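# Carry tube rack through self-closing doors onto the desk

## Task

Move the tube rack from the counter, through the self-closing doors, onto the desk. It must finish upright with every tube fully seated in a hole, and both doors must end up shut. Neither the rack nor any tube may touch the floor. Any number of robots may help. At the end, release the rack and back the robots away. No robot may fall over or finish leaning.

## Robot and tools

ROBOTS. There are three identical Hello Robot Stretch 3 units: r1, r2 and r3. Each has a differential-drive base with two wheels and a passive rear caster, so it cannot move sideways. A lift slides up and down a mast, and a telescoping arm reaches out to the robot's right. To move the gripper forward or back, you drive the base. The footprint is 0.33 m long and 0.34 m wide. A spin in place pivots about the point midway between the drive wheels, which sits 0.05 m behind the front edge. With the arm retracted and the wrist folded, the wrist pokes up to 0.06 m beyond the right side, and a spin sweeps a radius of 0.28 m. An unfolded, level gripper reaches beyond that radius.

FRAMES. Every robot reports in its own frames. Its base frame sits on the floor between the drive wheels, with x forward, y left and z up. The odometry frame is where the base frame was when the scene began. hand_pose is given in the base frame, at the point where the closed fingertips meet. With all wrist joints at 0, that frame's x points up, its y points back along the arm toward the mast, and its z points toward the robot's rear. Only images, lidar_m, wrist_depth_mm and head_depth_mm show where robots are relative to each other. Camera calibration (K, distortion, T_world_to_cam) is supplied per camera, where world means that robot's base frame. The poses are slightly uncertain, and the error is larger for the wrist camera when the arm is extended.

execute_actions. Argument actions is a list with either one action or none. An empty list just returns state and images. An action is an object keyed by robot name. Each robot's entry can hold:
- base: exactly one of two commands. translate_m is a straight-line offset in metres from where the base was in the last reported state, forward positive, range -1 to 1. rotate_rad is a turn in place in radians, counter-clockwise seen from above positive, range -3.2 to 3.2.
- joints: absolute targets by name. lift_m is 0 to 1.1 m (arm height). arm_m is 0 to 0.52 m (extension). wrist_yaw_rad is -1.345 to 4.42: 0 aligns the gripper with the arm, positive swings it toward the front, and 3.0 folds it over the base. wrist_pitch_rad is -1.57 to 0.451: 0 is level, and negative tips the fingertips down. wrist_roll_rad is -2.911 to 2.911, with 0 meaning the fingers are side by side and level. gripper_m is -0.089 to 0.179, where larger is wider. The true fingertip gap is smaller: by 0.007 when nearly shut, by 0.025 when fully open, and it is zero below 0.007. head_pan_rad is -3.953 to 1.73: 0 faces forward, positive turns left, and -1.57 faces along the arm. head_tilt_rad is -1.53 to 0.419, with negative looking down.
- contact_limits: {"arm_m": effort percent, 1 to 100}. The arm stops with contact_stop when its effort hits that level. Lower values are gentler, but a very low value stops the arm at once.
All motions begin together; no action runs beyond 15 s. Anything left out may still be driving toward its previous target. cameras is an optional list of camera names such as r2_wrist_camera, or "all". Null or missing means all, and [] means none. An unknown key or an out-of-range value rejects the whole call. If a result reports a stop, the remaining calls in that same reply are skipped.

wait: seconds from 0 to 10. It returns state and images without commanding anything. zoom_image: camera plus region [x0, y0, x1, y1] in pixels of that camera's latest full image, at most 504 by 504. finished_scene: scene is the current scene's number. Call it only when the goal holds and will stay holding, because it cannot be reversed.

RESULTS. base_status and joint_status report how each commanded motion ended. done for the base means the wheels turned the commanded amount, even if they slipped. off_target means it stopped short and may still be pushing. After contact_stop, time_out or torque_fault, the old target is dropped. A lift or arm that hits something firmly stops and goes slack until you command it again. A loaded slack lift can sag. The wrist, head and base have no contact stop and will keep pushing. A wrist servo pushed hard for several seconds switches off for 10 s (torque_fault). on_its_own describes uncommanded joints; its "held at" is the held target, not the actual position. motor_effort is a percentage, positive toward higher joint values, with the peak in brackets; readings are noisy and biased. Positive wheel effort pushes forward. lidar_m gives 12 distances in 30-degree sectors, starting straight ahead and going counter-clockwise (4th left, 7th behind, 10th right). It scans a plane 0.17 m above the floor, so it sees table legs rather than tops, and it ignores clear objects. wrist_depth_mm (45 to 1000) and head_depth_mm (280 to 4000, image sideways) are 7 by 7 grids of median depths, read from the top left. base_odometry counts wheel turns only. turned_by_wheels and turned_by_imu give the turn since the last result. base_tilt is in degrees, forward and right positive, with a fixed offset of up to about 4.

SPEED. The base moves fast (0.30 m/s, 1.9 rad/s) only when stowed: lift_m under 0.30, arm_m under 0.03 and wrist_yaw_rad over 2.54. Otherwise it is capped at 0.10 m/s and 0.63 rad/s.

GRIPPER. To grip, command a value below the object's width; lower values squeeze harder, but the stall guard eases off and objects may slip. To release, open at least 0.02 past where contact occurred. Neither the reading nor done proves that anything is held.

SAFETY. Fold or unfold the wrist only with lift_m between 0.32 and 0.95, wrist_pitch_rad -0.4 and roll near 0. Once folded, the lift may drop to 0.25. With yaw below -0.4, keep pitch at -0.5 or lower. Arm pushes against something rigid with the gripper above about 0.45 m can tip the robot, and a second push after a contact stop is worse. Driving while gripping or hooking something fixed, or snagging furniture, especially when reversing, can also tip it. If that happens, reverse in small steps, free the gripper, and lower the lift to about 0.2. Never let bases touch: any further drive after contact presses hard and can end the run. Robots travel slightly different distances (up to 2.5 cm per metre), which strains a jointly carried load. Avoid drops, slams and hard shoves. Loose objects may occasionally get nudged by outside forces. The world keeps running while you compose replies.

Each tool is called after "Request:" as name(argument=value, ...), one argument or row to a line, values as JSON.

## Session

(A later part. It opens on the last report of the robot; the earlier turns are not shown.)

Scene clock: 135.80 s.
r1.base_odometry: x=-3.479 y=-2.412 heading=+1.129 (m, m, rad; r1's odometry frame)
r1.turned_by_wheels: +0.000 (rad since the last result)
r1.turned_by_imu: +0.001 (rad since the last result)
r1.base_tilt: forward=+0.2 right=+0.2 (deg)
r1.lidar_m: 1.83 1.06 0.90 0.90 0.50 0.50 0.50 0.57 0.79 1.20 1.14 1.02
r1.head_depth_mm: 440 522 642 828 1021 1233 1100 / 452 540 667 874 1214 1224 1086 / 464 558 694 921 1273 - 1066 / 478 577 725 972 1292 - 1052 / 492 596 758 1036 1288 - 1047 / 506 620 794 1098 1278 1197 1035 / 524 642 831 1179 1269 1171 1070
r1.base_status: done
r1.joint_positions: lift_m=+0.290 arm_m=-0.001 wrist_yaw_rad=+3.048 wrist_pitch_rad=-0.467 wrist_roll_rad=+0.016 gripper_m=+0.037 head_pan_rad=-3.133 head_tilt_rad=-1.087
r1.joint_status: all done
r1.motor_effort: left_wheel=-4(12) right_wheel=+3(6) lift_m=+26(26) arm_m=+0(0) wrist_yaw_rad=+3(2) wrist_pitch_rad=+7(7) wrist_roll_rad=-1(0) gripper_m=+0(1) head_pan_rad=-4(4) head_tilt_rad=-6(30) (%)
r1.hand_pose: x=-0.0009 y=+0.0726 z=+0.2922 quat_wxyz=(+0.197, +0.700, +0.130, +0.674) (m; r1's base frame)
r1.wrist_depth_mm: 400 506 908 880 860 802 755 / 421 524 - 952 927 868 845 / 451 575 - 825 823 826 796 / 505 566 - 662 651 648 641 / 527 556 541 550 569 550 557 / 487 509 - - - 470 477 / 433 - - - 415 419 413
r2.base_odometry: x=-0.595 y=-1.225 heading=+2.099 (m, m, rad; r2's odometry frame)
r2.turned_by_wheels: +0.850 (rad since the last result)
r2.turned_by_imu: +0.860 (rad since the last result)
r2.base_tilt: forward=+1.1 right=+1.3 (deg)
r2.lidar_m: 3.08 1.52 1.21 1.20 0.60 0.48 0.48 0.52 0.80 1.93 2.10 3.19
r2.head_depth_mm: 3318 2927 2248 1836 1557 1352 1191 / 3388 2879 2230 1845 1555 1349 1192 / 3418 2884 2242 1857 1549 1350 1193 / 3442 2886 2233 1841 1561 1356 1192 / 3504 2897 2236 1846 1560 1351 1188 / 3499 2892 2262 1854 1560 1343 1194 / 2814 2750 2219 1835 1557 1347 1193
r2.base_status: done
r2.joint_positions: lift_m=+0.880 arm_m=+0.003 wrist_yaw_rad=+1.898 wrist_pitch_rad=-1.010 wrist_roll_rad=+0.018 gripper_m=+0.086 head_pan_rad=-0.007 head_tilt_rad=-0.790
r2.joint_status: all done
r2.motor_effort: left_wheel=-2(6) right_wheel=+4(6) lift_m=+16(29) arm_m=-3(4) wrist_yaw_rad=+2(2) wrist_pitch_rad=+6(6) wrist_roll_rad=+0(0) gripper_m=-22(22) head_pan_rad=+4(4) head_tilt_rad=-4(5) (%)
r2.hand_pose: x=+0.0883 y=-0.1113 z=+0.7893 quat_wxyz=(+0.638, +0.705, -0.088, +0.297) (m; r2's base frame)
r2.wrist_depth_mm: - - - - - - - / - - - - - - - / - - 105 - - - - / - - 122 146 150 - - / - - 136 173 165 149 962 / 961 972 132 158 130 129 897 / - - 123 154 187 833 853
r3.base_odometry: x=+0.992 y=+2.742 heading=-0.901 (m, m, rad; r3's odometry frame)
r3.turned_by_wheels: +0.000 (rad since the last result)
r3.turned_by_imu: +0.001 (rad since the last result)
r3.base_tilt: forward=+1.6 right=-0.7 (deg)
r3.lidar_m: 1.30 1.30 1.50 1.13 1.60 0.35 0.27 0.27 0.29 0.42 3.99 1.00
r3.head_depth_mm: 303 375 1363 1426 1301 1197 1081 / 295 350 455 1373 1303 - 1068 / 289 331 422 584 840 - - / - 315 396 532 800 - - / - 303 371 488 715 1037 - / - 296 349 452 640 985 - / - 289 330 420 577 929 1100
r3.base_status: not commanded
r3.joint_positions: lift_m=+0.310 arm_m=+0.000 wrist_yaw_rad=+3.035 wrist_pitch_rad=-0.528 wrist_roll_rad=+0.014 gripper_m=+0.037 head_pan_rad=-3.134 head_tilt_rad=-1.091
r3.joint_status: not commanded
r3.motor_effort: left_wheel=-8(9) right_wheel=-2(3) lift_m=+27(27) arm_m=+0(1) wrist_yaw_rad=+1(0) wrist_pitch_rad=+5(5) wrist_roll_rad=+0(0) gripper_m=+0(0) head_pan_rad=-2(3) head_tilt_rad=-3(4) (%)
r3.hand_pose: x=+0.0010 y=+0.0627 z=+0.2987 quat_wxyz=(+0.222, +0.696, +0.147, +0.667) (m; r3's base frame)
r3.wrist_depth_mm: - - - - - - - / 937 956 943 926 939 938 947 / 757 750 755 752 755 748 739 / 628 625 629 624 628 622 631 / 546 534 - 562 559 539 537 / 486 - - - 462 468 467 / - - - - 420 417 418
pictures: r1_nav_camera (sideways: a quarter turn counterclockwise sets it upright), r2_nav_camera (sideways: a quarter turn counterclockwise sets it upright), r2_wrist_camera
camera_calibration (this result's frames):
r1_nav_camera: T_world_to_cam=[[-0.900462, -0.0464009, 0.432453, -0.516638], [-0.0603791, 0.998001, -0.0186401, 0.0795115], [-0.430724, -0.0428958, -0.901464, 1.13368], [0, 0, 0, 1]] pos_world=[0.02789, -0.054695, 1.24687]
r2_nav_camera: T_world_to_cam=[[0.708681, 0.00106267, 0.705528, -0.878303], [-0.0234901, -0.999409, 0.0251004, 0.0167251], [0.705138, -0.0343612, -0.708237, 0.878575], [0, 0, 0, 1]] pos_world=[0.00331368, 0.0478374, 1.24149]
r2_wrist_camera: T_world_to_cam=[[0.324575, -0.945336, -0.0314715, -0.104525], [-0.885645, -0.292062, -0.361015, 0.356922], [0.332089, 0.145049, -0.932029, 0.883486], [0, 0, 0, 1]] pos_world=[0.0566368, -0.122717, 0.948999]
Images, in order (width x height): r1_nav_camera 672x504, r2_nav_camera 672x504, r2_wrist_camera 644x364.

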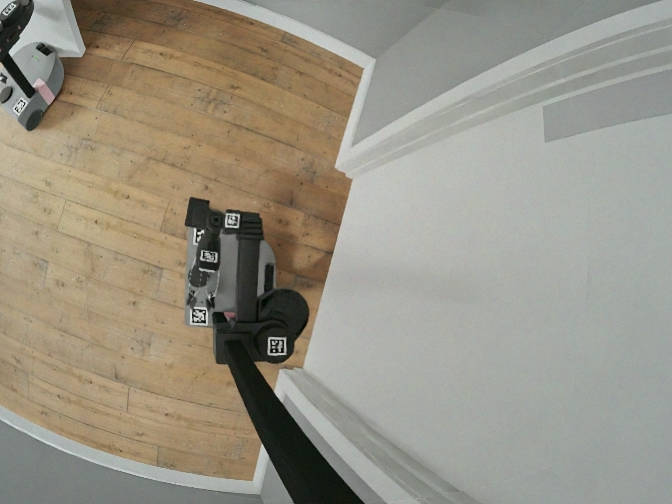

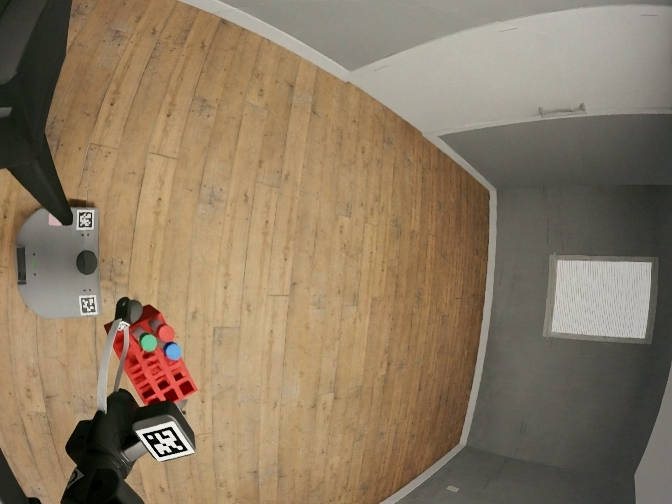

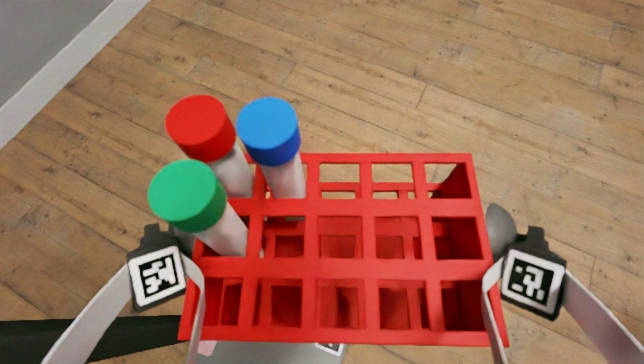

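Request:
execute_actions(
  actions=[
    {"r2":{"base":{"rotate_rad":-0.45}},"r1":{"base":{"rotate_rad":1.0}}},
  ],
  cameras=[],
)

Request:
execute_actions(
  actions=[
    {"r2":{"base":{"translate_m":0.2}},"r1":{"base":{"translate_m":-0.3}}},
  ],
  cameras=[],
)

Request:
execute_actions(
  actions=[
    {"r2":{"base":{"translate_m":0.2}},"r1":{"base":{"rotate_rad":-1.28},"joints":{"lift_m":0.31}}},
  ],
  cameras=["r1_nav_camera"],
)

Request:
execute_actions(
  actions=[
    {"r2":{"base":{"translate_m":0.4}},"r1":{"base":{"translate_m":-0.35}}},
  ],
  cameras=["r1_nav_camera"],
)

Scene clock: 147.47 s.
r1.base_odometry: x=-3.479 y=-2.412 heading=+2.129 (m, m, rad; r1's odometry frame)
r1.turned_by_wheels: +1.000 (rad since the last result)
r1.turned_by_imu: +0.994 (rad since the last result)
r1.base_tilt: forward=+0.2 right=+0.1 (deg)
r1.lidar_m: 0.90 0.90 0.50 0.50 0.50 0.55 0.72 1.20 1.14 1.02 1.82 1.10
r1.head_depth_mm: 656 767 856 936 1028 1135 1105 / 711 811 993 1176 1277 1229 1088 / 889 1003 1136 1380 1322 - 1070 / 1141 1347 1528 1433 1318 - 1054 / 1185 1428 1589 1426 1290 - 1046 / 1146 1368 1552 1417 1280 1199 1042 / 1101 1317 1520 1401 1265 1174 1078
r1.base_status: done
r1.joint_positions: lift_m=+0.290 arm_m=-0.001 wrist_yaw_rad=+3.048 wrist_pitch_rad=-0.467 wrist_roll_rad=+0.016 gripper_m=+0.037 head_pan_rad=-3.134 head_tilt_rad=-1.087
r1.joint_status: not commanded
r1.motor_effort: left_wheel=-3(11) right_wheel=+2(7) lift_m=+26(26) arm_m=+0(1) wrist_yaw_rad=+2(1) wrist_pitch_rad=+7(7) wrist_roll_rad=-1(0) gripper_m=+0(1) head_pan_rad=-4(4) head_tilt_rad=-6(7) (%)
r1.hand_pose: x=-0.0009 y=+0.0726 z=+0.2922 quat_wxyz=(+0.197, +0.700, +0.130, +0.674) (m; r1's base frame)
r1.wrist_depth_mm: 412 430 495 537 506 561 665 / 437 463 - 580 570 647 745 / 470 514 - 646 635 740 754 / 512 571 - 663 660 637 663 / 552 558 554 563 577 557 540 / 487 511 - - - 484 469 / 432 - - - 420 417 413
r2.base_odometry: x=-0.595 y=-1.225 heading=+1.650 (m, m, rad; r2's odometry frame)
r2.turned_by_wheels: -0.450 (rad since the last result)
r2.turned_by_imu: -0.456 (rad since the last result)
r2.base_tilt: forward=+1.0 right=+1.3 (deg)
r2.lidar_m: 3.53 2.67 1.44 1.21 1.20 0.57 0.48 0.48 0.54 0.88 1.93 2.18
r2.head_depth_mm: 3090 2882 2217 1839 1561 1356 1193 / 3618 2907 2249 1830 1558 1354 1191 / 3550 2898 2233 1826 1556 1339 1191 / 3622 2884 2255 1842 1554 1356 1190 / 3455 2889 2237 1849 1563 1347 1197 / 3405 2863 2240 1834 1561 1351 1193 / 3343 2890 2252 1844 1563 1350 1189
r2.base_status: done
r2.joint_positions: lift_m=+0.880 arm_m=+0.003 wrist_yaw_rad=+1.898 wrist_pitch_rad=-1.010 wrist_roll_rad=+0.018 gripper_m=+0.086 head_pan_rad=-0.007 head_tilt_rad=-0.790
r2.joint_status: not commanded
r2.motor_effort: left_wheel=+3(6) right_wheel=-2(4) lift_m=+15(16) arm_m=-4(3) wrist_yaw_rad=+2(2) wrist_pitch_rad=+6(6) wrist_roll_rad=+0(0) gripper_m=-22(23) head_pan_rad=+4(4) head_tilt_rad=-4(5) (%)
r2.hand_pose: x=+0.0883 y=-0.1113 z=+0.7893 quat_wxyz=(+0.638, +0.705, -0.088, +0.297) (m; r2's base frame)
r2.wrist_depth_mm: - - - - - - - / - - - - - - - / - - 105 - - - - / - - 111 145 150 - - / - 985 135 172 165 150 986 / 978 989 132 157 129 129 911 / - - 123 154 188 850 830
r3.base_odometry: x=+0.992 y=+2.742 heading=-0.901 (m, m, rad; r3's odometry frame)
r3.turned_by_wheels: +0.000 (rad since the last result)
r3.turned_by_imu: +0.001 (rad since the last result)
r3.base_tilt: forward=+1.7 right=-0.8 (deg)
r3.lidar_m: 1.30 1.30 1.50 1.14 1.60 0.35 0.27 0.27 0.29 0.43 3.99 1.00
r3.head_depth_mm: 303 375 1362 1434 1286 1200 1079 / 295 350 456 1376 1295 - 1071 / 289 331 422 583 843 - - / - 315 396 532 796 - - / - 304 371 490 717 1039 - / - 296 350 453 638 976 - / - 288 331 420 576 925 1101
r3.base_status: not commanded
r3.joint_positions: lift_m=+0.310 arm_m=+0.000 wrist_yaw_rad=+3.035 wrist_pitch_rad=-0.528 wrist_roll_rad=+0.014 gripper_m=+0.037 head_pan_rad=-3.134 head_tilt_rad=-1.091
r3.joint_status: not commanded
r3.motor_effort: left_wheel=-9(9) right_wheel=-2(2) lift_m=+27(27) arm_m=-1(0) wrist_yaw_rad=+1(1) wrist_pitch_rad=+5(5) wrist_roll_rad=+0(0) gripper_m=+0(0) head_pan_rad=-3(4) head_tilt_rad=-3(3) (%)
r3.hand_pose: x=+0.0010 y=+0.0627 z=+0.2987 quat_wxyz=(+0.222, +0.696, +0.147, +0.667) (m; r3's base frame)
r3.wrist_depth_mm: - - - - - - - / 944 949 935 948 936 934 922 / 755 753 751 753 747 752 753 / 636 626 625 629 625 629 627 / 541 542 - 563 557 537 538 / 490 - - - 460 472 464 / - - - - 417 417 421
pictures: none
No camera images: the call's "cameras" was empty. Leave "cameras" out to get every camera's image.

Scene clock: 150.83 s.
r1.base_odometry: x=-3.321 y=-2.667 heading=+2.128 (m, m, rad; r1's odometry frame)
r1.turned_by_wheels: +0.000 (rad since the last result)
r1.turned_by_imu: +0.001 (rad since the last result)
r1.base_tilt: forward=+0.2 right=+0.1 (deg)
r1.lidar_m: 1.19 0.76 0.49 0.40 0.40 0.44 0.55 0.92 1.01 1.04 1.17 1.45
r1.head_depth_mm: 455 477 554 718 814 896 1024 / 540 595 648 772 1030 1164 1083 / 666 748 852 988 1208 - 1068 / 865 1014 1215 1381 1314 - 1056 / 901 1087 1369 1424 1287 - 1051 / 874 1047 1300 1410 1285 1198 1040 / 843 1006 1243 1397 1273 1173 1079
r1.base_status: done
r1.joint_positions: lift_m=+0.290 arm_m=-0.001 wrist_yaw_rad=+3.048 wrist_pitch_rad=-0.467 wrist_roll_rad=+0.016 gripper_m=+0.037 head_pan_rad=-3.134 head_tilt_rad=-1.087
r1.joint_status: not commanded
r1.motor_effort: left_wheel=-4(14) right_wheel=+3(5) lift_m=+26(26) arm_m=+0(1) wrist_yaw_rad=+2(3) wrist_pitch_rad=+7(7) wrist_roll_rad=-1(1) gripper_m=+0(0) head_pan_rad=-4(3) head_tilt_rad=-6(6) (%)
r1.hand_pose: x=-0.0009 y=+0.0726 z=+0.2922 quat_wxyz=(+0.197, +0.700, +0.130, +0.674) (m; r1's base frame)
r1.wrist_depth_mm: 328 348 400 424 478 548 531 / 354 380 - 470 537 600 577 / 384 416 - 525 613 674 654 / 417 453 - 594 639 651 648 / 448 501 540 552 568 550 546 / 468 509 - - - 463 474 / 427 - - - 418 414 417
r2.base_odometry: x=-0.611 y=-1.025 heading=+1.650 (m, m, rad; r2's odometry frame)
r2.turned_by_wheels: +0.000 (rad since the last result)
r2.turned_by_imu: +0.001 (rad since the last result)
r2.base_tilt: forward=+1.1 right=+1.3 (deg)
r2.lidar_m: 3.41 2.80 1.51 1.26 1.26 0.80 0.67 0.67 0.75 1.88 1.87 2.10
r2.head_depth_mm: 3001 2873 2227 1825 1565 1348 1183 / 3426 2867 2256 1833 1571 1350 1189 / 3490 2902 2254 1857 1561 1346 1195 / 3430 2876 2261 1849 1556 1356 1187 / 3335 2847 2232 1849 1546 1357 1184 / 3213 2904 2241 1831 1560 1351 1198 / 3129 2875 2255 1841 1559 1349 1189
r2.base_status: done
r2.joint_positions: lift_m=+0.880 arm_m=+0.003 wrist_yaw_rad=+1.898 wrist_pitch_rad=-1.010 wrist_roll_rad=+0.018 gripper_m=+0.086 head_pan_rad=-0.007 head_tilt_rad=-0.790
r2.joint_status: not commanded
r2.motor_effort: left_wheel=+3(6) right_wheel=-2(1) lift_m=+16(15) arm_m=-3(3) wrist_yaw_rad=+2(2) wrist_pitch_rad=+6(6) wrist_roll_rad=+0(0) gripper_m=-22(23) head_pan_rad=+4(5) head_tilt_rad=-3(4) (%)
r2.hand_pose: x=+0.0883 y=-0.1113 z=+0.7893 quat_wxyz=(+0.638, +0.705, -0.088, +0.297) (m; r2's base frame)
r2.wrist_depth_mm: - - - - - - - / - - - - - - - / - - 105 - - - - / - - 121 146 149 - - / - 998 136 174 166 149 991 / 989 968 132 158 129 129 903 / - - 123 154 187 833 856
r3.base_odometry: x=+0.992 y=+2.742 heading=-0.901 (m, m, rad; r3's odometry frame)
r3.turned_by_wheels: +0.000 (rad since the last result)
r3.turned_by_imu: +0.001 (rad since the last result)
r3.base_tilt: forward=+1.7 right=-0.7 (deg)
r3.lidar_m: 1.30 1.30 1.50 1.18 1.60 0.35 0.27 0.27 0.29 0.42 4.00 1.00
r3.head_depth_mm: 303 376 1363 1424 1295 1198 1083 / 295 350 455 1360 1300 - 1069 / 289 330 421 584 841 - - / - 315 396 532 794 - - / - 304 371 489 713 1034 - / - 295 350 453 641 980 - / - 289 330 421 577 927 1105
r3.base_status: not commanded
r3.joint_positions: lift_m=+0.310 arm_m=+0.000 wrist_yaw_rad=+3.035 wrist_pitch_rad=-0.528 wrist_roll_rad=+0.014 gripper_m=+0.037 head_pan_rad=-3.134 head_tilt_rad=-1.091
r3.joint_status: not commanded
r3.motor_effort: left_wheel=-9(9) right_wheel=-1(1) lift_m=+27(27) arm_m=+0(0) wrist_yaw_rad=+1(1) wrist_pitch_rad=+5(5) wrist_roll_rad=+0(0) gripper_m=+0(0) head_pan_rad=-4(2) head_tilt_rad=-4(4) (%)
r3.hand_pose: x=+0.0010 y=+0.0627 z=+0.2987 quat_wxyz=(+0.222, +0.696, +0.147, +0.667) (m; r3's base frame)
r3.wrist_depth_mm: - - - - - - - / 931 938 942 934 931 924 932 / 753 752 754 754 759 752 747 / 630 633 628 630 630 619 630 / 537 539 - 559 560 535 538 / 487 - - - 458 471 470 / - - - - 420 418 416
pictures: none
No camera images: the call's "cameras" was empty. Leave "cameras" out to get every camera's image.

Scene clock: 154.20 s.
r1.base_odometry: x=-3.321 y=-2.667 heading=+0.849 (m, m, rad; r1's odometry frame)
r1.turned_by_wheels: -1.280 (rad since the last result)
r1.turned_by_imu: -1.271 (rad since the last result)
r1.base_tilt: forward=+0.2 right=+0.1 (deg)
r1.lidar_m: 1.04 1.78 1.25 1.18 0.60 0.42 0.40 0.41 0.43 0.92 0.94 1.09
r1.head_depth_mm: 368 446 567 778 1219 1244 1104 / 368 446 565 770 1210 1222 1088 / 367 444 563 766 1111 - 1066 / 365 443 560 760 1102 - 1054 / 364 441 558 758 1181 - 1050 / 363 440 555 753 1163 1196 1042 / 362 438 553 749 1072 1170 1077
r1.base_status: done
r1.joint_positions: lift_m=+0.310 arm_m=-0.001 wrist_yaw_rad=+3.048 wrist_pitch_rad=-0.467 wrist_roll_rad=+0.016 gripper_m=+0.037 head_pan_rad=-3.134 head_tilt_rad=-1.087
r1.joint_status: all done
r1.motor_effort: left_wheel=+3(9) right_wheel=-2(4) lift_m=+51(53) arm_m=+1(1) wrist_yaw_rad=+2(3) wrist_pitch_rad=+7(7) wrist_roll_rad=-1(1) gripper_m=+0(1) head_pan_rad=-4(4) head_tilt_rad=-6(6) (%)
r1.hand_pose: x=-0.0009 y=+0.0726 z=+0.3115 quat_wxyz=(+0.197, +0.700, +0.130, +0.674) (m; r1's base frame)
r1.wrist_depth_mm: 509 571 - - - - - / 520 594 - - - - - / 504 652 - 865 857 845 832 / 505 676 - 700 671 672 694 / 499 593 574 580 584 580 579 / 471 523 - - 485 498 495 / 443 - - - 443 436 431
r2.base_odometry: x=-0.626 y=-0.826 heading=+1.650 (m, m, rad; r2's odometry frame)
r2.turned_by_wheels: +0.000 (rad since the last result)
r2.turned_by_imu: +0.001 (rad since the last result)
r2.base_tilt: forward=+1.1 right=+1.3 (deg)
r2.lidar_m: 3.26 2.93 1.59 1.33 1.33 1.02 0.86 0.86 0.97 1.81 1.81 2.04
r2.head_depth_mm: 2916 2880 2235 1852 1563 1355 1190 / 3344 2907 2246 1847 1556 1344 1195 / 3338 2902 2226 1845 1555 1352 1196 / 3190 2890 2265 1843 1562 1343 1196 / 3090 2896 2243 1831 1563 1355 1194 / 3032 2896 2268 1844 1553 1351 1194 / 2962 2893 2225 1840 1556 1357 1193
r2.base_status: done
r2.joint_positions: lift_m=+0.880 arm_m=+0.003 wrist_yaw_rad=+1.898 wrist_pitch_rad=-1.010 wrist_roll_rad=+0.018 gripper_m=+0.086 head_pan_rad=-0.007 head_tilt_rad=-0.790
r2.joint_status: not commanded
r2.motor_effort: left_wheel=+3(6) right_wheel=-1(1) lift_m=+16(15) arm_m=-4(3) wrist_yaw_rad=+2(2) wrist_pitch_rad=+6(6) wrist_roll_rad=+0(0) gripper_m=-22(22) head_pan_rad=+4(5) head_tilt_rad=-4(5) (%)
r2.hand_pose: x=+0.0883 y=-0.1113 z=+0.7893 quat_wxyz=(+0.638, +0.705, -0.088, +0.297) (m; r2's base frame)
r2.wrist_depth_mm: - - - - - - - / - - - - - - - / - - 105 - - - - / - - 121 146 150 - - / - - 136 173 166 149 964 / 938 - 132 158 129 128 905 / - - 123 155 187 854 839
r3.base_odometry: x=+0.992 y=+2.742 heading=-0.901 (m, m, rad; r3's odometry frame)
r3.turned_by_wheels: +0.000 (rad since the last result)
r3.turned_by_imu: +0.001 (rad since the last result)
r3.base_tilt: forward=+1.8 right=-0.8 (deg)
r3.lidar_m: 1.30 1.30 1.49 1.17 1.60 0.35 0.27 0.27 0.29 0.42 3.97 1.00
r3.head_depth_mm: 303 375 1367 1419 1299 1206 1080 / 295 350 456 1373 1294 - 1073 / 289 330 421 583 844 - - / - 315 396 531 796 - - / - 303 371 489 715 1039 - / - 295 350 452 641 980 - / - 289 330 421 578 926 1097
r3.base_status: not commanded
r3.joint_positions: lift_m=+0.310 arm_m=+0.000 wrist_yaw_rad=+3.035 wrist_pitch_rad=-0.528 wrist_roll_rad=+0.014 gripper_m=+0.037 head_pan_rad=-3.134 head_tilt_rad=-1.091
r3.joint_status: not commanded
r3.motor_effort: left_wheel=-8(9) right_wheel=-2(1) lift_m=+27(27) arm_m=+0(0) wrist_yaw_rad=+0(1) wrist_pitch_rad=+5(5) wrist_roll_rad=+0(0) gripper_m=+0(0) head_pan_rad=-3(4) head_tilt_rad=-4(4) (%)
r3.hand_pose: x=+0.0010 y=+0.0627 z=+0.2987 quat_wxyz=(+0.222, +0.696, +0.147, +0.667) (m; r3's base frame)
r3.wrist_depth_mm: - - - - - - - / 943 947 940 946 971 940 940 / 760 756 750 745 749 753 747 / 632 636 635 626 629 623 628 / 545 537 - 563 554 532 539 / 482 - - - 460 468 470 / - - - - 420 419 416
pictures: r1_nav_camera (sideways: a quarter turn counterclockwise sets it upright)
camera_calibration (this result's frames):
r1_nav_camera: T_world_to_cam=[[-0.900594, -0.0461049, 0.432209, -0.51632], [-0.060045, 0.998021, -0.0186542, 0.0795278], [-0.430494, -0.0427519, -0.90158, 1.13383], [0, 0, 0, 1]] pos_world=[0.0278868, -0.054702, 1.24688]
Images, in order (width x height): r1_nav_camera 672x504.

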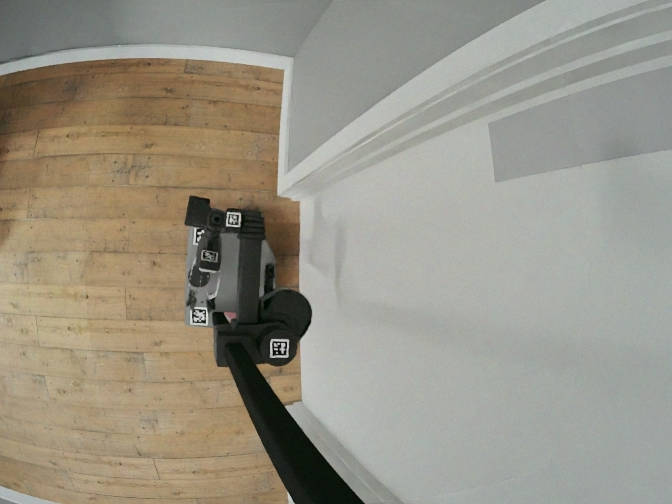

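Scene clock: 159.57 s.
r1.base_odometry: x=-3.552 y=-2.929 heading=+0.849 (m, m, rad; r1's odometry frame)
r1.turned_by_wheels: +0.000 (rad since the last result)
r1.turned_by_imu: +0.004 (rad since the last result)
r1.base_tilt: forward=+0.2 right=+0.2 (deg)
r1.lidar_m: 1.39 1.74 1.22 0.46 0.29 0.27 0.27 0.34 2.08 0.31 0.96 1.26
r1.head_depth_mm: - - 320 405 551 725 1102 / - 292 340 438 612 865 1089 / - 300 364 476 653 - 1067 / - 311 389 522 717 - 1055 / 287 329 420 577 924 - 1052 / 296 350 454 647 1115 1194 1036 / 304 374 496 732 1255 1173 1044
r1.base_status: translate_m off_target (by the wheels' count: -0.3498 of -0.3500)
r1.joint_positions: lift_m=+0.310 arm_m=-0.001 wrist_yaw_rad=+3.049 wrist_pitch_rad=-0.466 wrist_roll_rad=+0.016 gripper_m=+0.037 head_pan_rad=-3.134 head_tilt_rad=-1.090
r1.joint_status: not commanded
r1.on_its_own: left_wheel is at rest, and its effort (-22) is outside its rest range (-18 to +18)
r1.motor_effort: left_wheel=-22(39) right_wheel=-12(27) lift_m=+49(51) arm_m=+1(1) wrist_yaw_rad=+1(3) wrist_pitch_rad=+6(7) wrist_roll_rad=-1(1) gripper_m=+0(1) head_pan_rad=-3(3) head_tilt_rad=-4(7) (%)
r1.hand_pose: x=-0.0011 y=+0.0727 z=+0.3116 quat_wxyz=(+0.196, +0.700, +0.130, +0.674) (m; r1's base frame)
r1.wrist_depth_mm: 242 290 505 553 - - - / 249 303 - 627 - - - / 255 327 - 682 844 843 805 / 264 341 - 687 685 702 683 / 275 357 457 579 600 579 569 / 283 355 - - 484 500 497 / 280 - - - 436 440 429
r2.base_odometry: x=-0.658 y=-0.427 heading=+1.650 (m, m, rad; r2's odometry frame)
r2.turned_by_wheels: +0.000 (rad since the last result)
r2.turned_by_imu: +0.002 (rad since the last result)
r2.base_tilt: forward=+1.1 right=+1.3 (deg)
r2.lidar_m: 2.90 2.90 1.49 1.45 1.45 1.48 1.24 1.24 1.40 1.69 1.68 1.90
r2.head_depth_mm: 2721 2794 2252 1851 1558 1352 1195 / 3016 2869 2264 1827 1554 1342 1193 / 2907 2894 2274 1827 1557 1347 1188 / 2852 2885 2255 1842 1563 1341 1192 / 2738 2917 2233 1848 1556 1345 1192 / 2662 2875 2249 1830 1551 1353 1197 / 2591 2774 2251 1833 1550 1347 1188
r2.base_status: done
r2.joint_positions: lift_m=+0.880 arm_m=+0.003 wrist_yaw_rad=+1.898 wrist_pitch_rad=-1.010 wrist_roll_rad=+0.018 gripper_m=+0.086 head_pan_rad=-0.007 head_tilt_rad=-0.790
r2.joint_status: not commanded
r2.motor_effort: left_wheel=+3(6) right_wheel=-1(2) lift_m=+15(15) arm_m=-3(2) wrist_yaw_rad=+2(3) wrist_pitch_rad=+6(6) wrist_roll_rad=+0(0) gripper_m=-23(22) head_pan_rad=+4(4) head_tilt_rad=-4(4) (%)
r2.hand_pose: x=+0.0883 y=-0.1113 z=+0.7893 quat_wxyz=(+0.638, +0.705, -0.088, +0.297) (m; r2's base frame)
r2.wrist_depth_mm: - - - - - - - / - - - - - - - / - - 105 - - - - / - - 123 146 150 - - / - - 136 173 165 149 934 / 945 955 132 158 130 129 916 / - - 123 154 187 869 877
r3.base_odometry: x=+0.992 y=+2.742 heading=-0.901 (m, m, rad; r3's odometry frame)
r3.turned_by_wheels: +0.000 (rad since the last result)
r3.turned_by_imu: +0.001 (rad since the last result)
r3.base_tilt: forward=+1.8 right=-0.8 (deg)
r3.lidar_m: 1.30 1.30 1.49 1.52 1.64 0.35 0.27 0.27 0.29 0.42 4.01 1.00
r3.head_depth_mm: 303 375 1369 1434 1296 1202 1081 / 295 350 456 1364 1300 - 1067 / 288 331 421 584 841 - - / - 315 396 532 794 - - / - 304 371 489 716 1036 - / - 296 350 452 639 980 - / - 289 330 420 578 927 1103
r3.base_status: not commanded
r3.joint_positions: lift_m=+0.310 arm_m=+0.000 wrist_yaw_rad=+3.035 wrist_pitch_rad=-0.528 wrist_roll_rad=+0.014 gripper_m=+0.037 head_pan_rad=-3.134 head_tilt_rad=-1.091
r3.joint_status: not commanded
r3.motor_effort: left_wheel=-8(9) right_wheel=-1(1) lift_m=+27(27) arm_m=+0(0) wrist_yaw_rad=+1(1) wrist_pitch_rad=+5(5) wrist_roll_rad=+0(0) gripper_m=+0(0) head_pan_rad=-3(3) head_tilt_rad=-4(4) (%)
r3.hand_pose: x=+0.0010 y=+0.0627 z=+0.2987 quat_wxyz=(+0.222, +0.696, +0.147, +0.667) (m; r3's base frame)
r3.wrist_depth_mm: - - - - - - - / 953 932 952 920 938 945 931 / 754 752 761 751 752 760 748 / 633 630 625 633 628 628 620 / 543 542 - 562 554 538 537 / 485 - - - 461 473 468 / - - - - 418 419 418
pictures: r1_nav_camera (sideways: a quarter turn counterclockwise sets it upright)
camera_calibration (this result's frames):
r1_nav_camera: T_world_to_cam=[[-0.90175, -0.045599, 0.429846, -0.513235], [-0.0594263, 0.998056, -0.0187911, 0.0797022], [-0.428154, -0.042489, -0.902706, 1.13528], [0, 0, 0, 1]] pos_world=[0.0279997, -0.0547134, 1.24693]
Images, in order (width x height): r1_nav_camera 672x504.

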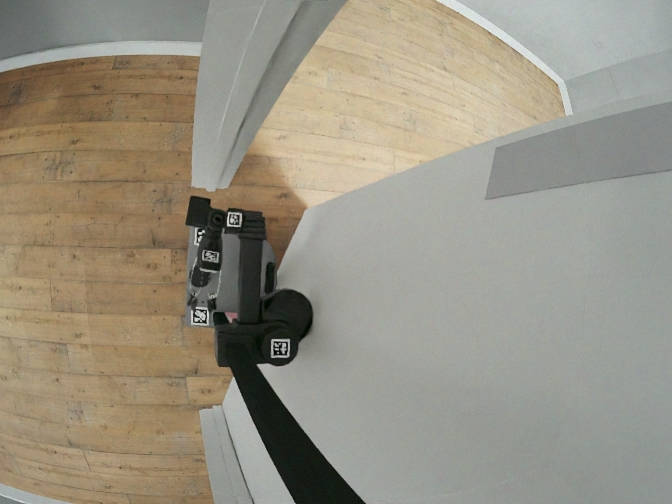

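Request:
execute_actions(
  actions=[
    {"r2":{"base":{"translate_m":0.3}},"r1":{"base":{"translate_m":-0.3}}},
  ],
  cameras=[],
)

Request:
execute_actions(
  actions=[
    {"r2":{"base":{"translate_m":0.15}},"r1":{"base":{"rotate_rad":-0.4}}},
  ],
  cameras=[],
)

Request:
execute_actions(
  actions=[
    {"r2":{"base":{"translate_m":0.25}},"r1":{"base":{"translate_m":-0.24}}},
  ],
  cameras=["r1_nav_camera"],
)

Scene clock: 170.40 s.
r1.base_odometry: x=-3.750 y=-3.154 heading=+0.849 (m, m, rad; r1's odometry frame)
r1.turned_by_wheels: +0.000 (rad since the last result)
r1.turned_by_imu: +0.003 (rad since the last result)
r1.base_tilt: forward=+0.2 right=+0.2 (deg)
r1.lidar_m: 1.69 1.72 0.44 0.27 0.25 0.25 0.30 2.98 2.09 1.05 0.40 0.46
r1.head_depth_mm: - 288 315 370 449 531 780 / - 306 358 432 543 663 1062 / 299 347 416 517 657 - 1072 / 335 399 495 646 868 - 1053 / 384 476 631 962 1259 - 1048 / 2052 1790 1591 1413 1279 1198 1043 / 2026 1768 1564 1401 1269 1174 1079
r1.base_status: done
r1.joint_positions: lift_m=+0.310 arm_m=-0.001 wrist_yaw_rad=+3.049 wrist_pitch_rad=-0.466 wrist_roll_rad=+0.016 gripper_m=+0.037 head_pan_rad=-3.134 head_tilt_rad=-1.090
r1.joint_status: not commanded
r1.motor_effort: left_wheel=-9(33) right_wheel=-8(16) lift_m=+49(49) arm_m=+0(0) wrist_yaw_rad=+1(1) wrist_pitch_rad=+6(7) wrist_roll_rad=-1(1) gripper_m=+0(1) head_pan_rad=-4(3) head_tilt_rad=-5(5) (%)
r1.hand_pose: x=-0.0011 y=+0.0727 z=+0.3116 quat_wxyz=(+0.196, +0.700, +0.130, +0.674) (m; r1's base frame)
r1.wrist_depth_mm: 199 221 287 337 439 570 - / 210 242 - 367 507 - - / 223 261 - 405 560 833 833 / 237 280 - 461 647 668 689 / 256 298 352 551 598 583 583 / 273 312 - - 483 496 492 / 285 - - - 442 437 432
r2.base_odometry: x=-0.682 y=-0.128 heading=+1.650 (m, m, rad; r2's odometry frame)
r2.turned_by_wheels: +0.000 (rad since the last result)
r2.turned_by_imu: +0.001 (rad since the last result)
r2.base_tilt: forward=+1.0 right=+1.3 (deg)
r2.lidar_m: 2.62 2.61 1.08 1.10 1.53 1.74 1.53 1.52 1.90 1.60 1.59 1.80
r2.head_depth_mm: 2589 2692 2262 1859 1549 1351 1188 / 2711 2887 2220 1850 1547 1351 1185 / 2638 2813 2237 1842 1556 1355 1194 / 2540 2793 2252 1851 1544 1351 1197 / 2468 2664 2245 1831 1558 1351 1194 / 2404 2681 2240 1854 1553 1346 1194 / 2317 2572 2248 1844 1550 1345 1192
r2.base_status: done
r2.joint_positions: lift_m=+0.880 arm_m=+0.003 wrist_yaw_rad=+1.898 wrist_pitch_rad=-1.010 wrist_roll_rad=+0.018 gripper_m=+0.086 head_pan_rad=-0.007 head_tilt_rad=-0.790
r2.joint_status: not commanded
r2.motor_effort: left_wheel=+2(6) right_wheel=-1(2) lift_m=+16(16) arm_m=-3(2) wrist_yaw_rad=+1(2) wrist_pitch_rad=+6(6) wrist_roll_rad=+0(0) gripper_m=-23(23) head_pan_rad=+4(4) head_tilt_rad=-4(5) (%)
r2.hand_pose: x=+0.0883 y=-0.1113 z=+0.7893 quat_wxyz=(+0.638, +0.705, -0.088, +0.297) (m; r2's base frame)
r2.wrist_depth_mm: - - - - - - - / - - - - - - - / - - 105 - - - - / - - 124 146 150 - - / - - 136 173 166 149 961 / 982 953 132 158 129 129 909 / - - 123 154 187 857 841
r3.base_odometry: x=+0.992 y=+2.742 heading=-0.901 (m, m, rad; r3's odometry frame)
r3.turned_by_wheels: +0.000 (rad since the last result)
r3.turned_by_imu: +0.002 (rad since the last result)
r3.base_tilt: forward=+1.6 right=-0.7 (deg)
r3.lidar_m: 1.30 1.30 1.49 1.66 1.64 0.35 0.27 0.27 0.29 0.43 3.99 1.00
r3.head_depth_mm: 303 375 1369 1427 1295 1200 1077 / 295 350 455 1370 1299 - 1065 / 289 330 422 584 843 - - / - 315 397 533 794 - - / - 303 372 490 715 1037 - / - 295 349 453 639 983 - / - 289 330 420 578 925 1106
r3.base_status: not commanded
r3.joint_positions: lift_m=+0.310 arm_m=+0.000 wrist_yaw_rad=+3.035 wrist_pitch_rad=-0.528 wrist_roll_rad=+0.014 gripper_m=+0.037 head_pan_rad=-3.134 head_tilt_rad=-1.091
r3.joint_status: not commanded
r3.motor_effort: left_wheel=-8(9) right_wheel=-2(2) lift_m=+27(27) arm_m=+0(0) wrist_yaw_rad=+0(0) wrist_pitch_rad=+5(5) wrist_roll_rad=+0(0) gripper_m=+0(0) head_pan_rad=-4(4) head_tilt_rad=-3(4) (%)
r3.hand_pose: x=+0.0010 y=+0.0627 z=+0.2987 quat_wxyz=(+0.222, +0.696, +0.147, +0.667) (m; r3's base frame)
r3.wrist_depth_mm: - - - - - - - / 942 949 944 924 941 928 923 / 756 760 741 759 755 753 745 / 628 623 628 637 614 628 624 / 541 535 - 564 547 534 535 / 485 - - - 459 472 470 / - - - - 417 420 418
pictures: none
No camera images: the call's "cameras" was empty. Leave "cameras" out to get every camera's image.

Scene clock: 173.43 s.
r1.base_odometry: x=-3.750 y=-3.154 heading=+0.449 (m, m, rad; r1's odometry frame)
r1.turned_by_wheels: -0.399 (rad since the last result)
r1.turned_by_imu: -0.392 (rad since the last result)
r1.base_tilt: forward=+0.1 right=+0.2 (deg)
r1.lidar_m: 1.46 1.69 1.51 0.39 0.28 0.27 0.27 0.37 2.64 2.03 0.66 0.40
r1.head_depth_mm: - - 314 390 514 658 1090 / - 291 339 430 585 789 1085 / - 304 369 478 640 - 1066 / 286 323 404 538 731 - 1056 / 295 349 446 616 993 - 1052 / 308 381 500 720 1238 1199 1041 / 330 416 565 1357 1268 1169 1076
r1.base_status: done
r1.joint_positions: lift_m=+0.310 arm_m=-0.001 wrist_yaw_rad=+3.049 wrist_pitch_rad=-0.466 wrist_roll_rad=+0.016 gripper_m=+0.037 head_pan_rad=-3.134 head_tilt_rad=-1.090
r1.joint_status: not commanded
r1.motor_effort: left_wheel=-1(11) right_wheel=-16(20) lift_m=+49(49) arm_m=+0(0) wrist_yaw_rad=+0(0) wrist_pitch_rad=+7(6) wrist_roll_rad=+0(0) gripper_m=+0(0) head_pan_rad=-3(3) head_tilt_rad=-5(5) (%)
r1.hand_pose: x=-0.0011 y=+0.0727 z=+0.3116 quat_wxyz=(+0.196, +0.700, +0.130, +0.674) (m; r1's base frame)
r1.wrist_depth_mm: 226 265 419 561 - - - / 234 284 - 610 - - - / 245 302 - 680 835 859 831 / 254 316 - 654 693 679 689 / 264 339 417 600 612 580 578 / 274 338 - - 494 492 493 / 279 - - - 443 431 433
r2.base_odometry: x=-0.694 y=+0.021 heading=+1.650 (m, m, rad; r2's odometry frame)
r2.turned_by_wheels: +0.000 (rad since the last result)
r2.turned_by_imu: +0.001 (rad since the last result)
r2.base_tilt: forward=+1.1 right=+1.3 (deg)
r2.lidar_m: 2.47 2.47 1.89 1.01 1.45 1.79 1.67 1.67 1.84 1.55 1.54 1.75
r2.head_depth_mm: 2464 2599 2242 1837 1554 1346 1189 / 2568 2773 2249 1829 1552 1348 1190 / 2507 2680 2237 1840 1567 1353 1193 / 2415 2654 2286 1843 1554 1349 1189 / 2341 2588 2244 1854 1569 1350 1194 / 2256 2545 2233 1843 1545 1352 1189 / 2194 2486 2228 1839 1549 1354 1194
r2.base_status: done
r2.joint_positions: lift_m=+0.880 arm_m=+0.003 wrist_yaw_rad=+1.898 wrist_pitch_rad=-1.010 wrist_roll_rad=+0.018 gripper_m=+0.086 head_pan_rad=-0.007 head_tilt_rad=-0.790
r2.joint_status: not commanded
r2.motor_effort: left_wheel=+2(6) right_wheel=-1(2) lift_m=+16(16) arm_m=-4(3) wrist_yaw_rad=+1(2) wrist_pitch_rad=+6(6) wrist_roll_rad=+0(0) gripper_m=-22(23) head_pan_rad=+4(4) head_tilt_rad=-4(5) (%)
r2.hand_pose: x=+0.0883 y=-0.1113 z=+0.7893 quat_wxyz=(+0.638, +0.705, -0.088, +0.297) (m; r2's base frame)
r2.wrist_depth_mm: - - - - - - - / - - - - - - - / - - 106 - - - - / - - 124 145 150 - - / - - 136 173 165 150 943 / 972 991 132 158 130 129 903 / - - 123 154 188 848 850
r3.base_odometry: x=+0.992 y=+2.742 heading=-0.901 (m, m, rad; r3's odometry frame)
r3.turned_by_wheels: +0.000 (rad since the last result)
r3.turned_by_imu: +0.000 (rad since the last result)
r3.base_tilt: forward=+1.7 right=-0.8 (deg)
r3.lidar_m: 1.30 1.30 1.50 1.66 1.64 0.35 0.27 0.27 0.29 0.43 4.00 1.00
r3.head_depth_mm: 303 376 1356 1429 1298 1204 1076 / 295 350 456 1362 1294 - 1071 / 289 331 421 584 844 - - / - 314 396 533 794 - - / - 304 372 489 715 1035 - / - 295 349 452 640 985 - / - 289 330 420 578 927 1100
r3.base_status: not commanded
r3.joint_positions: lift_m=+0.310 arm_m=+0.000 wrist_yaw_rad=+3.035 wrist_pitch_rad=-0.528 wrist_roll_rad=+0.014 gripper_m=+0.037 head_pan_rad=-3.134 head_tilt_rad=-1.091
r3.joint_status: not commanded
r3.motor_effort: left_wheel=-9(9) right_wheel=-2(2) lift_m=+27(27) arm_m=+0(0) wrist_yaw_rad=+0(1) wrist_pitch_rad=+5(5) wrist_roll_rad=+0(0) gripper_m=+0(0) head_pan_rad=-4(4) head_tilt_rad=-3(4) (%)
r3.hand_pose: x=+0.0010 y=+0.0627 z=+0.2987 quat_wxyz=(+0.222, +0.696, +0.147, +0.667) (m; r3's base frame)
r3.wrist_depth_mm: - - - - - - - / 951 938 938 956 923 935 939 / 760 746 756 757 749 749 746 / 631 626 629 627 625 629 633 / 541 538 - 568 557 535 537 / 485 - - - 459 469 470 / - - - - 419 415 417
pictures: none
No camera images: the call's "cameras" was empty. Leave "cameras" out to get every camera's image.

Scene clock: 177.23 s.
r1.base_odometry: x=-3.966 y=-3.258 heading=+0.450 (m, m, rad; r1's odometry frame)
r1.turned_by_wheels: +0.000 (rad since the last result)
r1.turned_by_imu: +0.002 (rad since the last result)
r1.base_tilt: forward=+0.2 right=+0.1 (deg)
r1.lidar_m: 0.68 1.91 0.46 0.28 0.25 0.25 0.29 1.09 2.78 2.14 1.31 0.61
r1.head_depth_mm: - 290 314 371 450 534 797 / - 304 357 431 543 666 1071 / 299 343 413 514 655 - 1071 / 330 393 488 639 861 - 1054 / 390 482 1495 1374 1269 - 1044 / 2048 1542 1506 1411 1276 1198 1039 / 1960 1726 1512 1405 1264 1173 1074
r1.base_status: done
r1.joint_positions: lift_m=+0.310 arm_m=-0.001 wrist_yaw_rad=+3.049 wrist_pitch_rad=-0.466 wrist_roll_rad=+0.016 gripper_m=+0.037 head_pan_rad=-3.134 head_tilt_rad=-1.090
r1.joint_status: not commanded
r1.motor_effort: left_wheel=-2(22) right_wheel=-8(18) lift_m=+48(48) arm_m=+1(0) wrist_yaw_rad=+1(0) wrist_pitch_rad=+7(7) wrist_roll_rad=-1(0) gripper_m=-1(1) head_pan_rad=-4(3) head_tilt_rad=-5(5) (%)
r1.hand_pose: x=-0.0011 y=+0.0727 z=+0.3116 quat_wxyz=(+0.196, +0.700, +0.130, +0.674) (m; r1's base frame)
r1.wrist_depth_mm: 200 223 296 341 449 - - / 212 239 - 370 512 - - / 221 260 - 413 593 845 856 / 238 278 - 460 651 684 670 / 252 300 354 545 597 571 561 / 270 314 - - 489 492 495 / 288 - - - 444 436 437
r2.base_odometry: x=-0.714 y=+0.271 heading=+1.651 (m, m, rad; r2's odometry frame)
r2.turned_by_wheels: +0.000 (rad since the last result)
r2.turned_by_imu: +0.001 (rad since the last result)
r2.base_tilt: forward=+1.1 right=+1.3 (deg)
r2.lidar_m: 2.24 2.23 1.98 1.22 0.84 1.89 1.91 1.91 1.75 1.47 1.47 1.66
r2.head_depth_mm: 2295 2535 2272 1848 1560 1355 1191 / 2322 2598 2231 1846 1562 1346 1191 / 2261 2548 2226 1849 1555 1347 1192 / 2164 2458 2239 1818 1557 1347 1189 / 2101 2369 2207 1858 1556 1354 1193 / 2042 2261 2249 1834 1554 1342 1193 / 1966 2205 2271 1840 1566 1350 1197
r2.base_status: done
r2.joint_positions: lift_m=+0.880 arm_m=+0.003 wrist_yaw_rad=+1.898 wrist_pitch_rad=-1.010 wrist_roll_rad=+0.018 gripper_m=+0.086 head_pan_rad=-0.007 head_tilt_rad=-0.790
r2.joint_status: not commanded
r2.motor_effort: left_wheel=+3(6) right_wheel=-1(2) lift_m=+16(16) arm_m=-3(3) wrist_yaw_rad=+3(2) wrist_pitch_rad=+6(6) wrist_roll_rad=+0(0) gripper_m=-22(23) head_pan_rad=+5(4) head_tilt_rad=-5(4) (%)
r2.hand_pose: x=+0.0883 y=-0.1113 z=+0.7893 quat_wxyz=(+0.638, +0.705, -0.088, +0.297) (m; r2's base frame)
r2.wrist_depth_mm: - - - - - - - / - - - - - - - / - - 105 - - - - / - - 123 145 150 - - / - - 136 174 166 150 971 / 969 963 132 157 129 129 914 / - - 123 155 188 848 856
r3.base_odometry: x=+0.992 y=+2.742 heading=-0.901 (m, m, rad; r3's odometry frame)
r3.turned_by_wheels: +0.000 (rad since the last result)
r3.turned_by_imu: +0.001 (rad since the last result)
r3.base_tilt: forward=+1.7 right=-0.8 (deg)
r3.lidar_m: 1.30 1.30 1.50 1.66 1.64 0.35 0.27 0.27 0.29 0.42 4.01 1.01
r3.head_depth_mm: 303 375 1363 1427 1296 1206 1079 / 295 349 456 1378 1295 - 1066 / 289 330 422 584 845 - - / - 315 396 531 793 - - / - 303 371 489 715 1035 - / - 295 350 452 638 987 - / - 289 330 421 578 928 1100
r3.base_status: not commanded
r3.joint_positions: lift_m=+0.310 arm_m=+0.000 wrist_yaw_rad=+3.035 wrist_pitch_rad=-0.528 wrist_roll_rad=+0.014 gripper_m=+0.037 head_pan_rad=-3.134 head_tilt_rad=-1.091
r3.joint_status: not commanded
r3.motor_effort: left_wheel=-8(9) right_wheel=-1(1) lift_m=+27(27) arm_m=+0(0) wrist_yaw_rad=+0(1) wrist_pitch_rad=+5(5) wrist_roll_rad=+0(0) gripper_m=+0(0) head_pan_rad=-4(3) head_tilt_rad=-4(3) (%)
r3.hand_pose: x=+0.0010 y=+0.0627 z=+0.2987 quat_wxyz=(+0.222, +0.696, +0.147, +0.667) (m; r3's base frame)
r3.wrist_depth_mm: - - - - - - - / 946 945 930 936 941 928 939 / 754 752 750 754 750 747 749 / 633 629 627 622 628 630 627 / 533 543 - 556 556 538 544 / 484 - - - 460 472 469 / - - - - 415 416 417
pictures: r1_nav_camera (sideways: a quarter turn counterclockwise sets it upright)
camera_calibration (this result's frames):
r1_nav_camera: T_world_to_cam=[[-0.90175, -0.0455988, 0.429847, -0.513235], [-0.059426, 0.998056, -0.0187911, 0.0797021], [-0.428154, -0.0424889, -0.902706, 1.13528], [0, 0, 0, 1]] pos_world=[0.0279997, -0.0547134, 1.24693]
Images, in order (width x height): r1_nav_camera 672x504.

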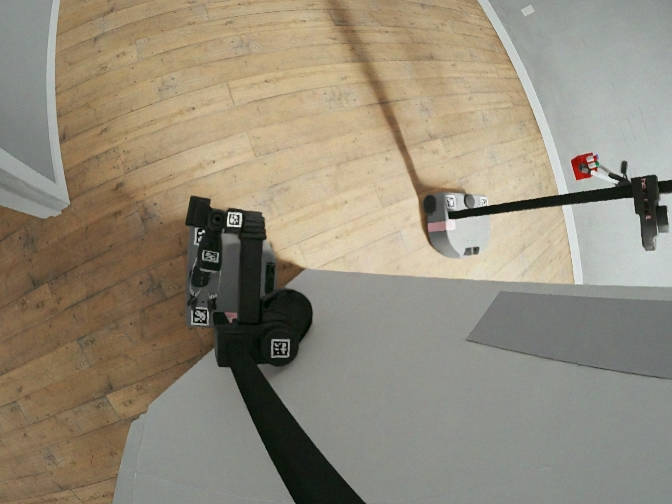

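Request:
execute_actions(
  actions=[
    {"r2":{"base":{"rotate_rad":0.7}},"r1":{"base":{"rotate_rad":-0.55}}},
  ],
  cameras=[],
)

Request:
execute_actions(
  actions=[
    {"r2":{"base":{"translate_m":0.3}},"r1":{"base":{"translate_m":-0.3}}},
  ],
  cameras=[],
)

Request:
execute_actions(
  actions=[
    {"r2":{"base":{"rotate_rad":0.7}},"r1":{"base":{"rotate_rad":-0.45}}},
  ],
  cameras=["r1_nav_camera","r2_nav_camera"],
)

Scene clock: 186.93 s.
r1.base_odometry: x=-3.966 y=-3.258 heading=-0.100 (m, m, rad; r1's odometry frame)
r1.turned_by_wheels: -0.550 (rad since the last result)
r1.turned_by_imu: -0.540 (rad since the last result)
r1.base_tilt: forward=+0.2 right=+0.1 (deg)
r1.lidar_m: 0.61 0.65 1.91 0.48 0.30 0.27 0.27 0.33 1.17 2.82 2.15 1.40
r1.head_depth_mm: - - 323 412 565 754 1103 / - 292 342 442 625 895 1091 / - 300 363 477 660 - 1072 / - 309 386 518 715 - 1052 / - 324 413 567 907 - 1047 / 291 342 443 626 1065 1196 1041 / 301 363 479 699 1267 1174 1075
r1.base_status: done
r1.joint_positions: lift_m=+0.310 arm_m=-0.001 wrist_yaw_rad=+3.049 wrist_pitch_rad=-0.466 wrist_roll_rad=+0.016 gripper_m=+0.037 head_pan_rad=-3.134 head_tilt_rad=-1.090
r1.joint_status: not commanded
r1.motor_effort: left_wheel=-1(14) right_wheel=-12(18) lift_m=+49(49) arm_m=+0(1) wrist_yaw_rad=+1(1) wrist_pitch_rad=+6(7) wrist_roll_rad=-1(1) gripper_m=-1(0) head_pan_rad=-3(3) head_tilt_rad=-5(5) (%)
r1.hand_pose: x=-0.0011 y=+0.0727 z=+0.3116 quat_wxyz=(+0.196, +0.700, +0.130, +0.674) (m; r1's base frame)
r1.wrist_depth_mm: 248 298 543 - - - - / 256 315 - - - - - / 263 334 - 835 846 844 853 / 271 343 - 699 697 673 682 / 276 360 476 580 598 583 575 / 287 353 - - 485 490 490 / 284 - - - 435 437 437
r2.base_odometry: x=-0.714 y=+0.271 heading=+2.350 (m, m, rad; r2's odometry frame)
r2.turned_by_wheels: +0.700 (rad since the last result)
r2.turned_by_imu: +0.709 (rad since the last result)
r2.base_tilt: forward=+1.1 right=+1.4 (deg)
r2.lidar_m: 2.25 1.80 0.83 1.30 2.07 1.91 1.93 1.60 1.47 1.49 1.87 2.23
r2.head_depth_mm: 2001 2219 2261 1843 1570 1358 1190 / 2058 2321 2273 1832 1557 1348 1193 / 2128 2437 2255 1839 1560 1346 1188 / 2218 2515 2259 1818 1550 1351 1191 / 2318 2566 2232 1845 1557 1342 1190 / 2410 2676 2236 1827 1547 1337 1193 / 2381 2593 2238 1843 1557 1347 1194
r2.base_status: done
r2.joint_positions: lift_m=+0.880 arm_m=+0.003 wrist_yaw_rad=+1.898 wrist_pitch_rad=-1.010 wrist_roll_rad=+0.018 gripper_m=+0.086 head_pan_rad=-0.007 head_tilt_rad=-0.790
r2.joint_status: not commanded
r2.motor_effort: left_wheel=-2(5) right_wheel=+4(7) lift_m=+16(16) arm_m=-4(4) wrist_yaw_rad=+2(2) wrist_pitch_rad=+6(6) wrist_roll_rad=+0(0) gripper_m=-22(22) head_pan_rad=+4(5) head_tilt_rad=-4(4) (%)
r2.hand_pose: x=+0.0883 y=-0.1113 z=+0.7893 quat_wxyz=(+0.638, +0.705, -0.088, +0.297) (m; r2's base frame)
r2.wrist_depth_mm: - - - - - - - / - - - - - - - / - - 105 - - - - / - - 122 146 150 - - / - 993 136 174 165 149 952 / 962 958 132 157 129 129 944 / - - 122 154 186 858 855
r3.base_odometry: x=+0.992 y=+2.742 heading=-0.901 (m, m, rad; r3's odometry frame)
r3.turned_by_wheels: +0.000 (rad since the last result)
r3.turned_by_imu: +0.001 (rad since the last result)
r3.base_tilt: forward=+1.6 right=-0.8 (deg)
r3.lidar_m: 1.30 1.30 1.50 1.66 1.64 0.35 0.27 0.27 0.29 0.42 4.01 1.00
r3.head_depth_mm: 303 375 1374 1424 1291 1200 1079 / 295 350 455 1368 1291 - 1065 / 289 331 421 584 844 - - / - 315 396 531 796 - - / - 303 371 489 713 1039 - / - 296 350 452 639 984 - / - 289 330 421 577 927 1106
r3.base_status: not commanded
r3.joint_positions: lift_m=+0.310 arm_m=+0.000 wrist_yaw_rad=+3.035 wrist_pitch_rad=-0.528 wrist_roll_rad=+0.014 gripper_m=+0.037 head_pan_rad=-3.134 head_tilt_rad=-1.091
r3.joint_status: not commanded
r3.motor_effort: left_wheel=-9(9) right_wheel=-1(1) lift_m=+27(27) arm_m=+0(0) wrist_yaw_rad=+2(1) wrist_pitch_rad=+5(5) wrist_roll_rad=+0(0) gripper_m=+0(0) head_pan_rad=-4(5) head_tilt_rad=-5(4) (%)
r3.hand_pose: x=+0.0010 y=+0.0627 z=+0.2987 quat_wxyz=(+0.222, +0.696, +0.147, +0.667) (m; r3's base frame)
r3.wrist_depth_mm: - - - - - - - / 944 939 933 938 933 930 925 / 756 763 766 748 754 750 743 / 630 629 631 629 633 628 628 / 547 540 - 566 551 540 533 / 483 - - - 460 473 471 / - - - - 419 415 418
pictures: none
No camera images: the call's "cameras" was empty. Leave "cameras" out to get every camera's image.

Scene clock: 194.63 s.
r1.base_odometry: x=-4.176 y=-3.237 heading=-0.063 (m, m, rad; r1's odometry frame)
r1.turned_by_wheels: +0.037 (rad since the last result)
r1.turned_by_imu: +0.020 (rad since the last result)
r1.base_tilt: forward=+0.2 right=+0.1 (deg)
r1.lidar_m: 0.81 1.88 2.18 0.32 0.26 0.26 0.28 0.43 0.91 2.76 2.31 1.68
r1.head_depth_mm: - - 312 376 476 586 1014 / - 296 344 426 557 715 1086 / 287 317 385 491 644 - 1067 / 299 352 438 579 778 - 1057 / 322 393 507 705 1190 - 1048 / 357 448 673 1391 1278 1199 1043 / 1988 1771 1568 1403 1269 1170 1077
r1.base_status: translate_m time_out (by the wheels' count: -0.2105 of -0.3000)
r1.joint_positions: lift_m=+0.310 arm_m=-0.001 wrist_yaw_rad=+3.050 wrist_pitch_rad=-0.466 wrist_roll_rad=+0.016 gripper_m=+0.037 head_pan_rad=-3.136 head_tilt_rad=-1.091
r1.joint_status: not commanded
r1.motor_effort: left_wheel=-3(100) right_wheel=-4(67) lift_m=+45(49) arm_m=+0(0) wrist_yaw_rad=-1(3) wrist_pitch_rad=+6(7) wrist_roll_rad=-1(1) gripper_m=+0(1) head_pan_rad=-2(3) head_tilt_rad=-4(5) (%)
r1.hand_pose: x=-0.0013 y=+0.0728 z=+0.3118 quat_wxyz=(+0.196, +0.700, +0.130, +0.675) (m; r1's base frame)
r1.wrist_depth_mm: 210 237 339 418 - - - / 221 253 - 453 - - - / 230 276 - 497 854 854 818 / 242 292 - 582 685 684 679 / 254 311 377 584 610 562 571 / 272 322 - - 493 504 497 / 278 - - - 434 433 427
r2.base_odometry: x=-0.925 y=+0.484 heading=+2.350 (m, m, rad; r2's odometry frame)
r2.turned_by_wheels: +0.000 (rad since the last result)
r2.turned_by_imu: +0.001 (rad since the last result)
r2.base_tilt: forward=+1.0 right=+1.3 (deg)
r2.lidar_m: 1.98 1.67 1.57 0.94 0.89 2.18 2.21 1.72 1.59 1.61 2.02 1.95
r2.head_depth_mm: 1748 1932 2122 1841 1562 1347 1199 / 1791 2025 2191 1836 1567 1362 1197 / 1850 2101 2258 1841 1548 1351 1195 / 1942 2181 2230 1830 1561 1347 1193 / 2017 2305 2241 1833 1546 1356 1192 / 2095 2412 2262 1837 1544 1347 1190 / 2140 2379 2257 1818 1543 1358 1186
r2.base_status: done
r2.joint_positions: lift_m=+0.880 arm_m=+0.003 wrist_yaw_rad=+1.898 wrist_pitch_rad=-1.010 wrist_roll_rad=+0.018 gripper_m=+0.086 head_pan_rad=-0.007 head_tilt_rad=-0.790
r2.joint_status: not commanded
r2.motor_effort: left_wheel=-2(3) right_wheel=+4(7) lift_m=+16(16) arm_m=-4(4) wrist_yaw_rad=+2(1) wrist_pitch_rad=+6(6) wrist_roll_rad=+0(0) gripper_m=-23(22) head_pan_rad=+5(5) head_tilt_rad=-5(4) (%)
r2.hand_pose: x=+0.0883 y=-0.1113 z=+0.7893 quat_wxyz=(+0.638, +0.705, -0.088, +0.297) (m; r2's base frame)
r2.wrist_depth_mm: - - - - - - - / - - - - - - - / - - 105 - - - - / - - 123 146 150 - - / - - 136 174 166 149 982 / 950 952 132 157 130 129 929 / - - 122 154 186 857 833
r3.base_odometry: x=+0.992 y=+2.742 heading=-0.901 (m, m, rad; r3's odometry frame)
r3.turned_by_wheels: +0.000 (rad since the last result)
r3.turned_by_imu: +0.001 (rad since the last result)
r3.base_tilt: forward=+1.7 right=-0.9 (deg)
r3.lidar_m: 1.30 1.30 1.49 1.66 1.63 0.35 0.27 0.27 0.29 0.42 3.99 1.00
r3.head_depth_mm: 303 376 1360 1435 1292 1200 1075 / 295 350 455 1369 1301 - 1067 / 289 331 422 584 843 - - / - 315 395 534 795 - - / - 303 371 489 716 1039 - / - 296 349 452 638 979 - / - 289 330 420 578 925 1104
r3.base_status: not commanded
r3.joint_positions: lift_m=+0.310 arm_m=+0.000 wrist_yaw_rad=+3.035 wrist_pitch_rad=-0.528 wrist_roll_rad=+0.014 gripper_m=+0.037 head_pan_rad=-3.134 head_tilt_rad=-1.091
r3.joint_status: not commanded
r3.motor_effort: left_wheel=-9(9) right_wheel=-1(2) lift_m=+27(27) arm_m=+0(0) wrist_yaw_rad=+1(0) wrist_pitch_rad=+5(5) wrist_roll_rad=+0(0) gripper_m=+0(0) head_pan_rad=-4(4) head_tilt_rad=-3(3) (%)
r3.hand_pose: x=+0.0010 y=+0.0627 z=+0.2987 quat_wxyz=(+0.222, +0.696, +0.147, +0.667) (m; r3's base frame)
r3.wrist_depth_mm: - - - - - - - / 942 948 952 930 945 931 920 / 762 761 749 753 751 745 741 / 632 624 630 622 620 622 618 / 541 545 - 565 556 536 535 / 485 - - - 464 474 472 / - - - - 422 417 418
pictures: none
No camera images: the call's "cameras" was empty. Leave "cameras" out to get every camera's image.

not run: a stop came earlier in this reply.


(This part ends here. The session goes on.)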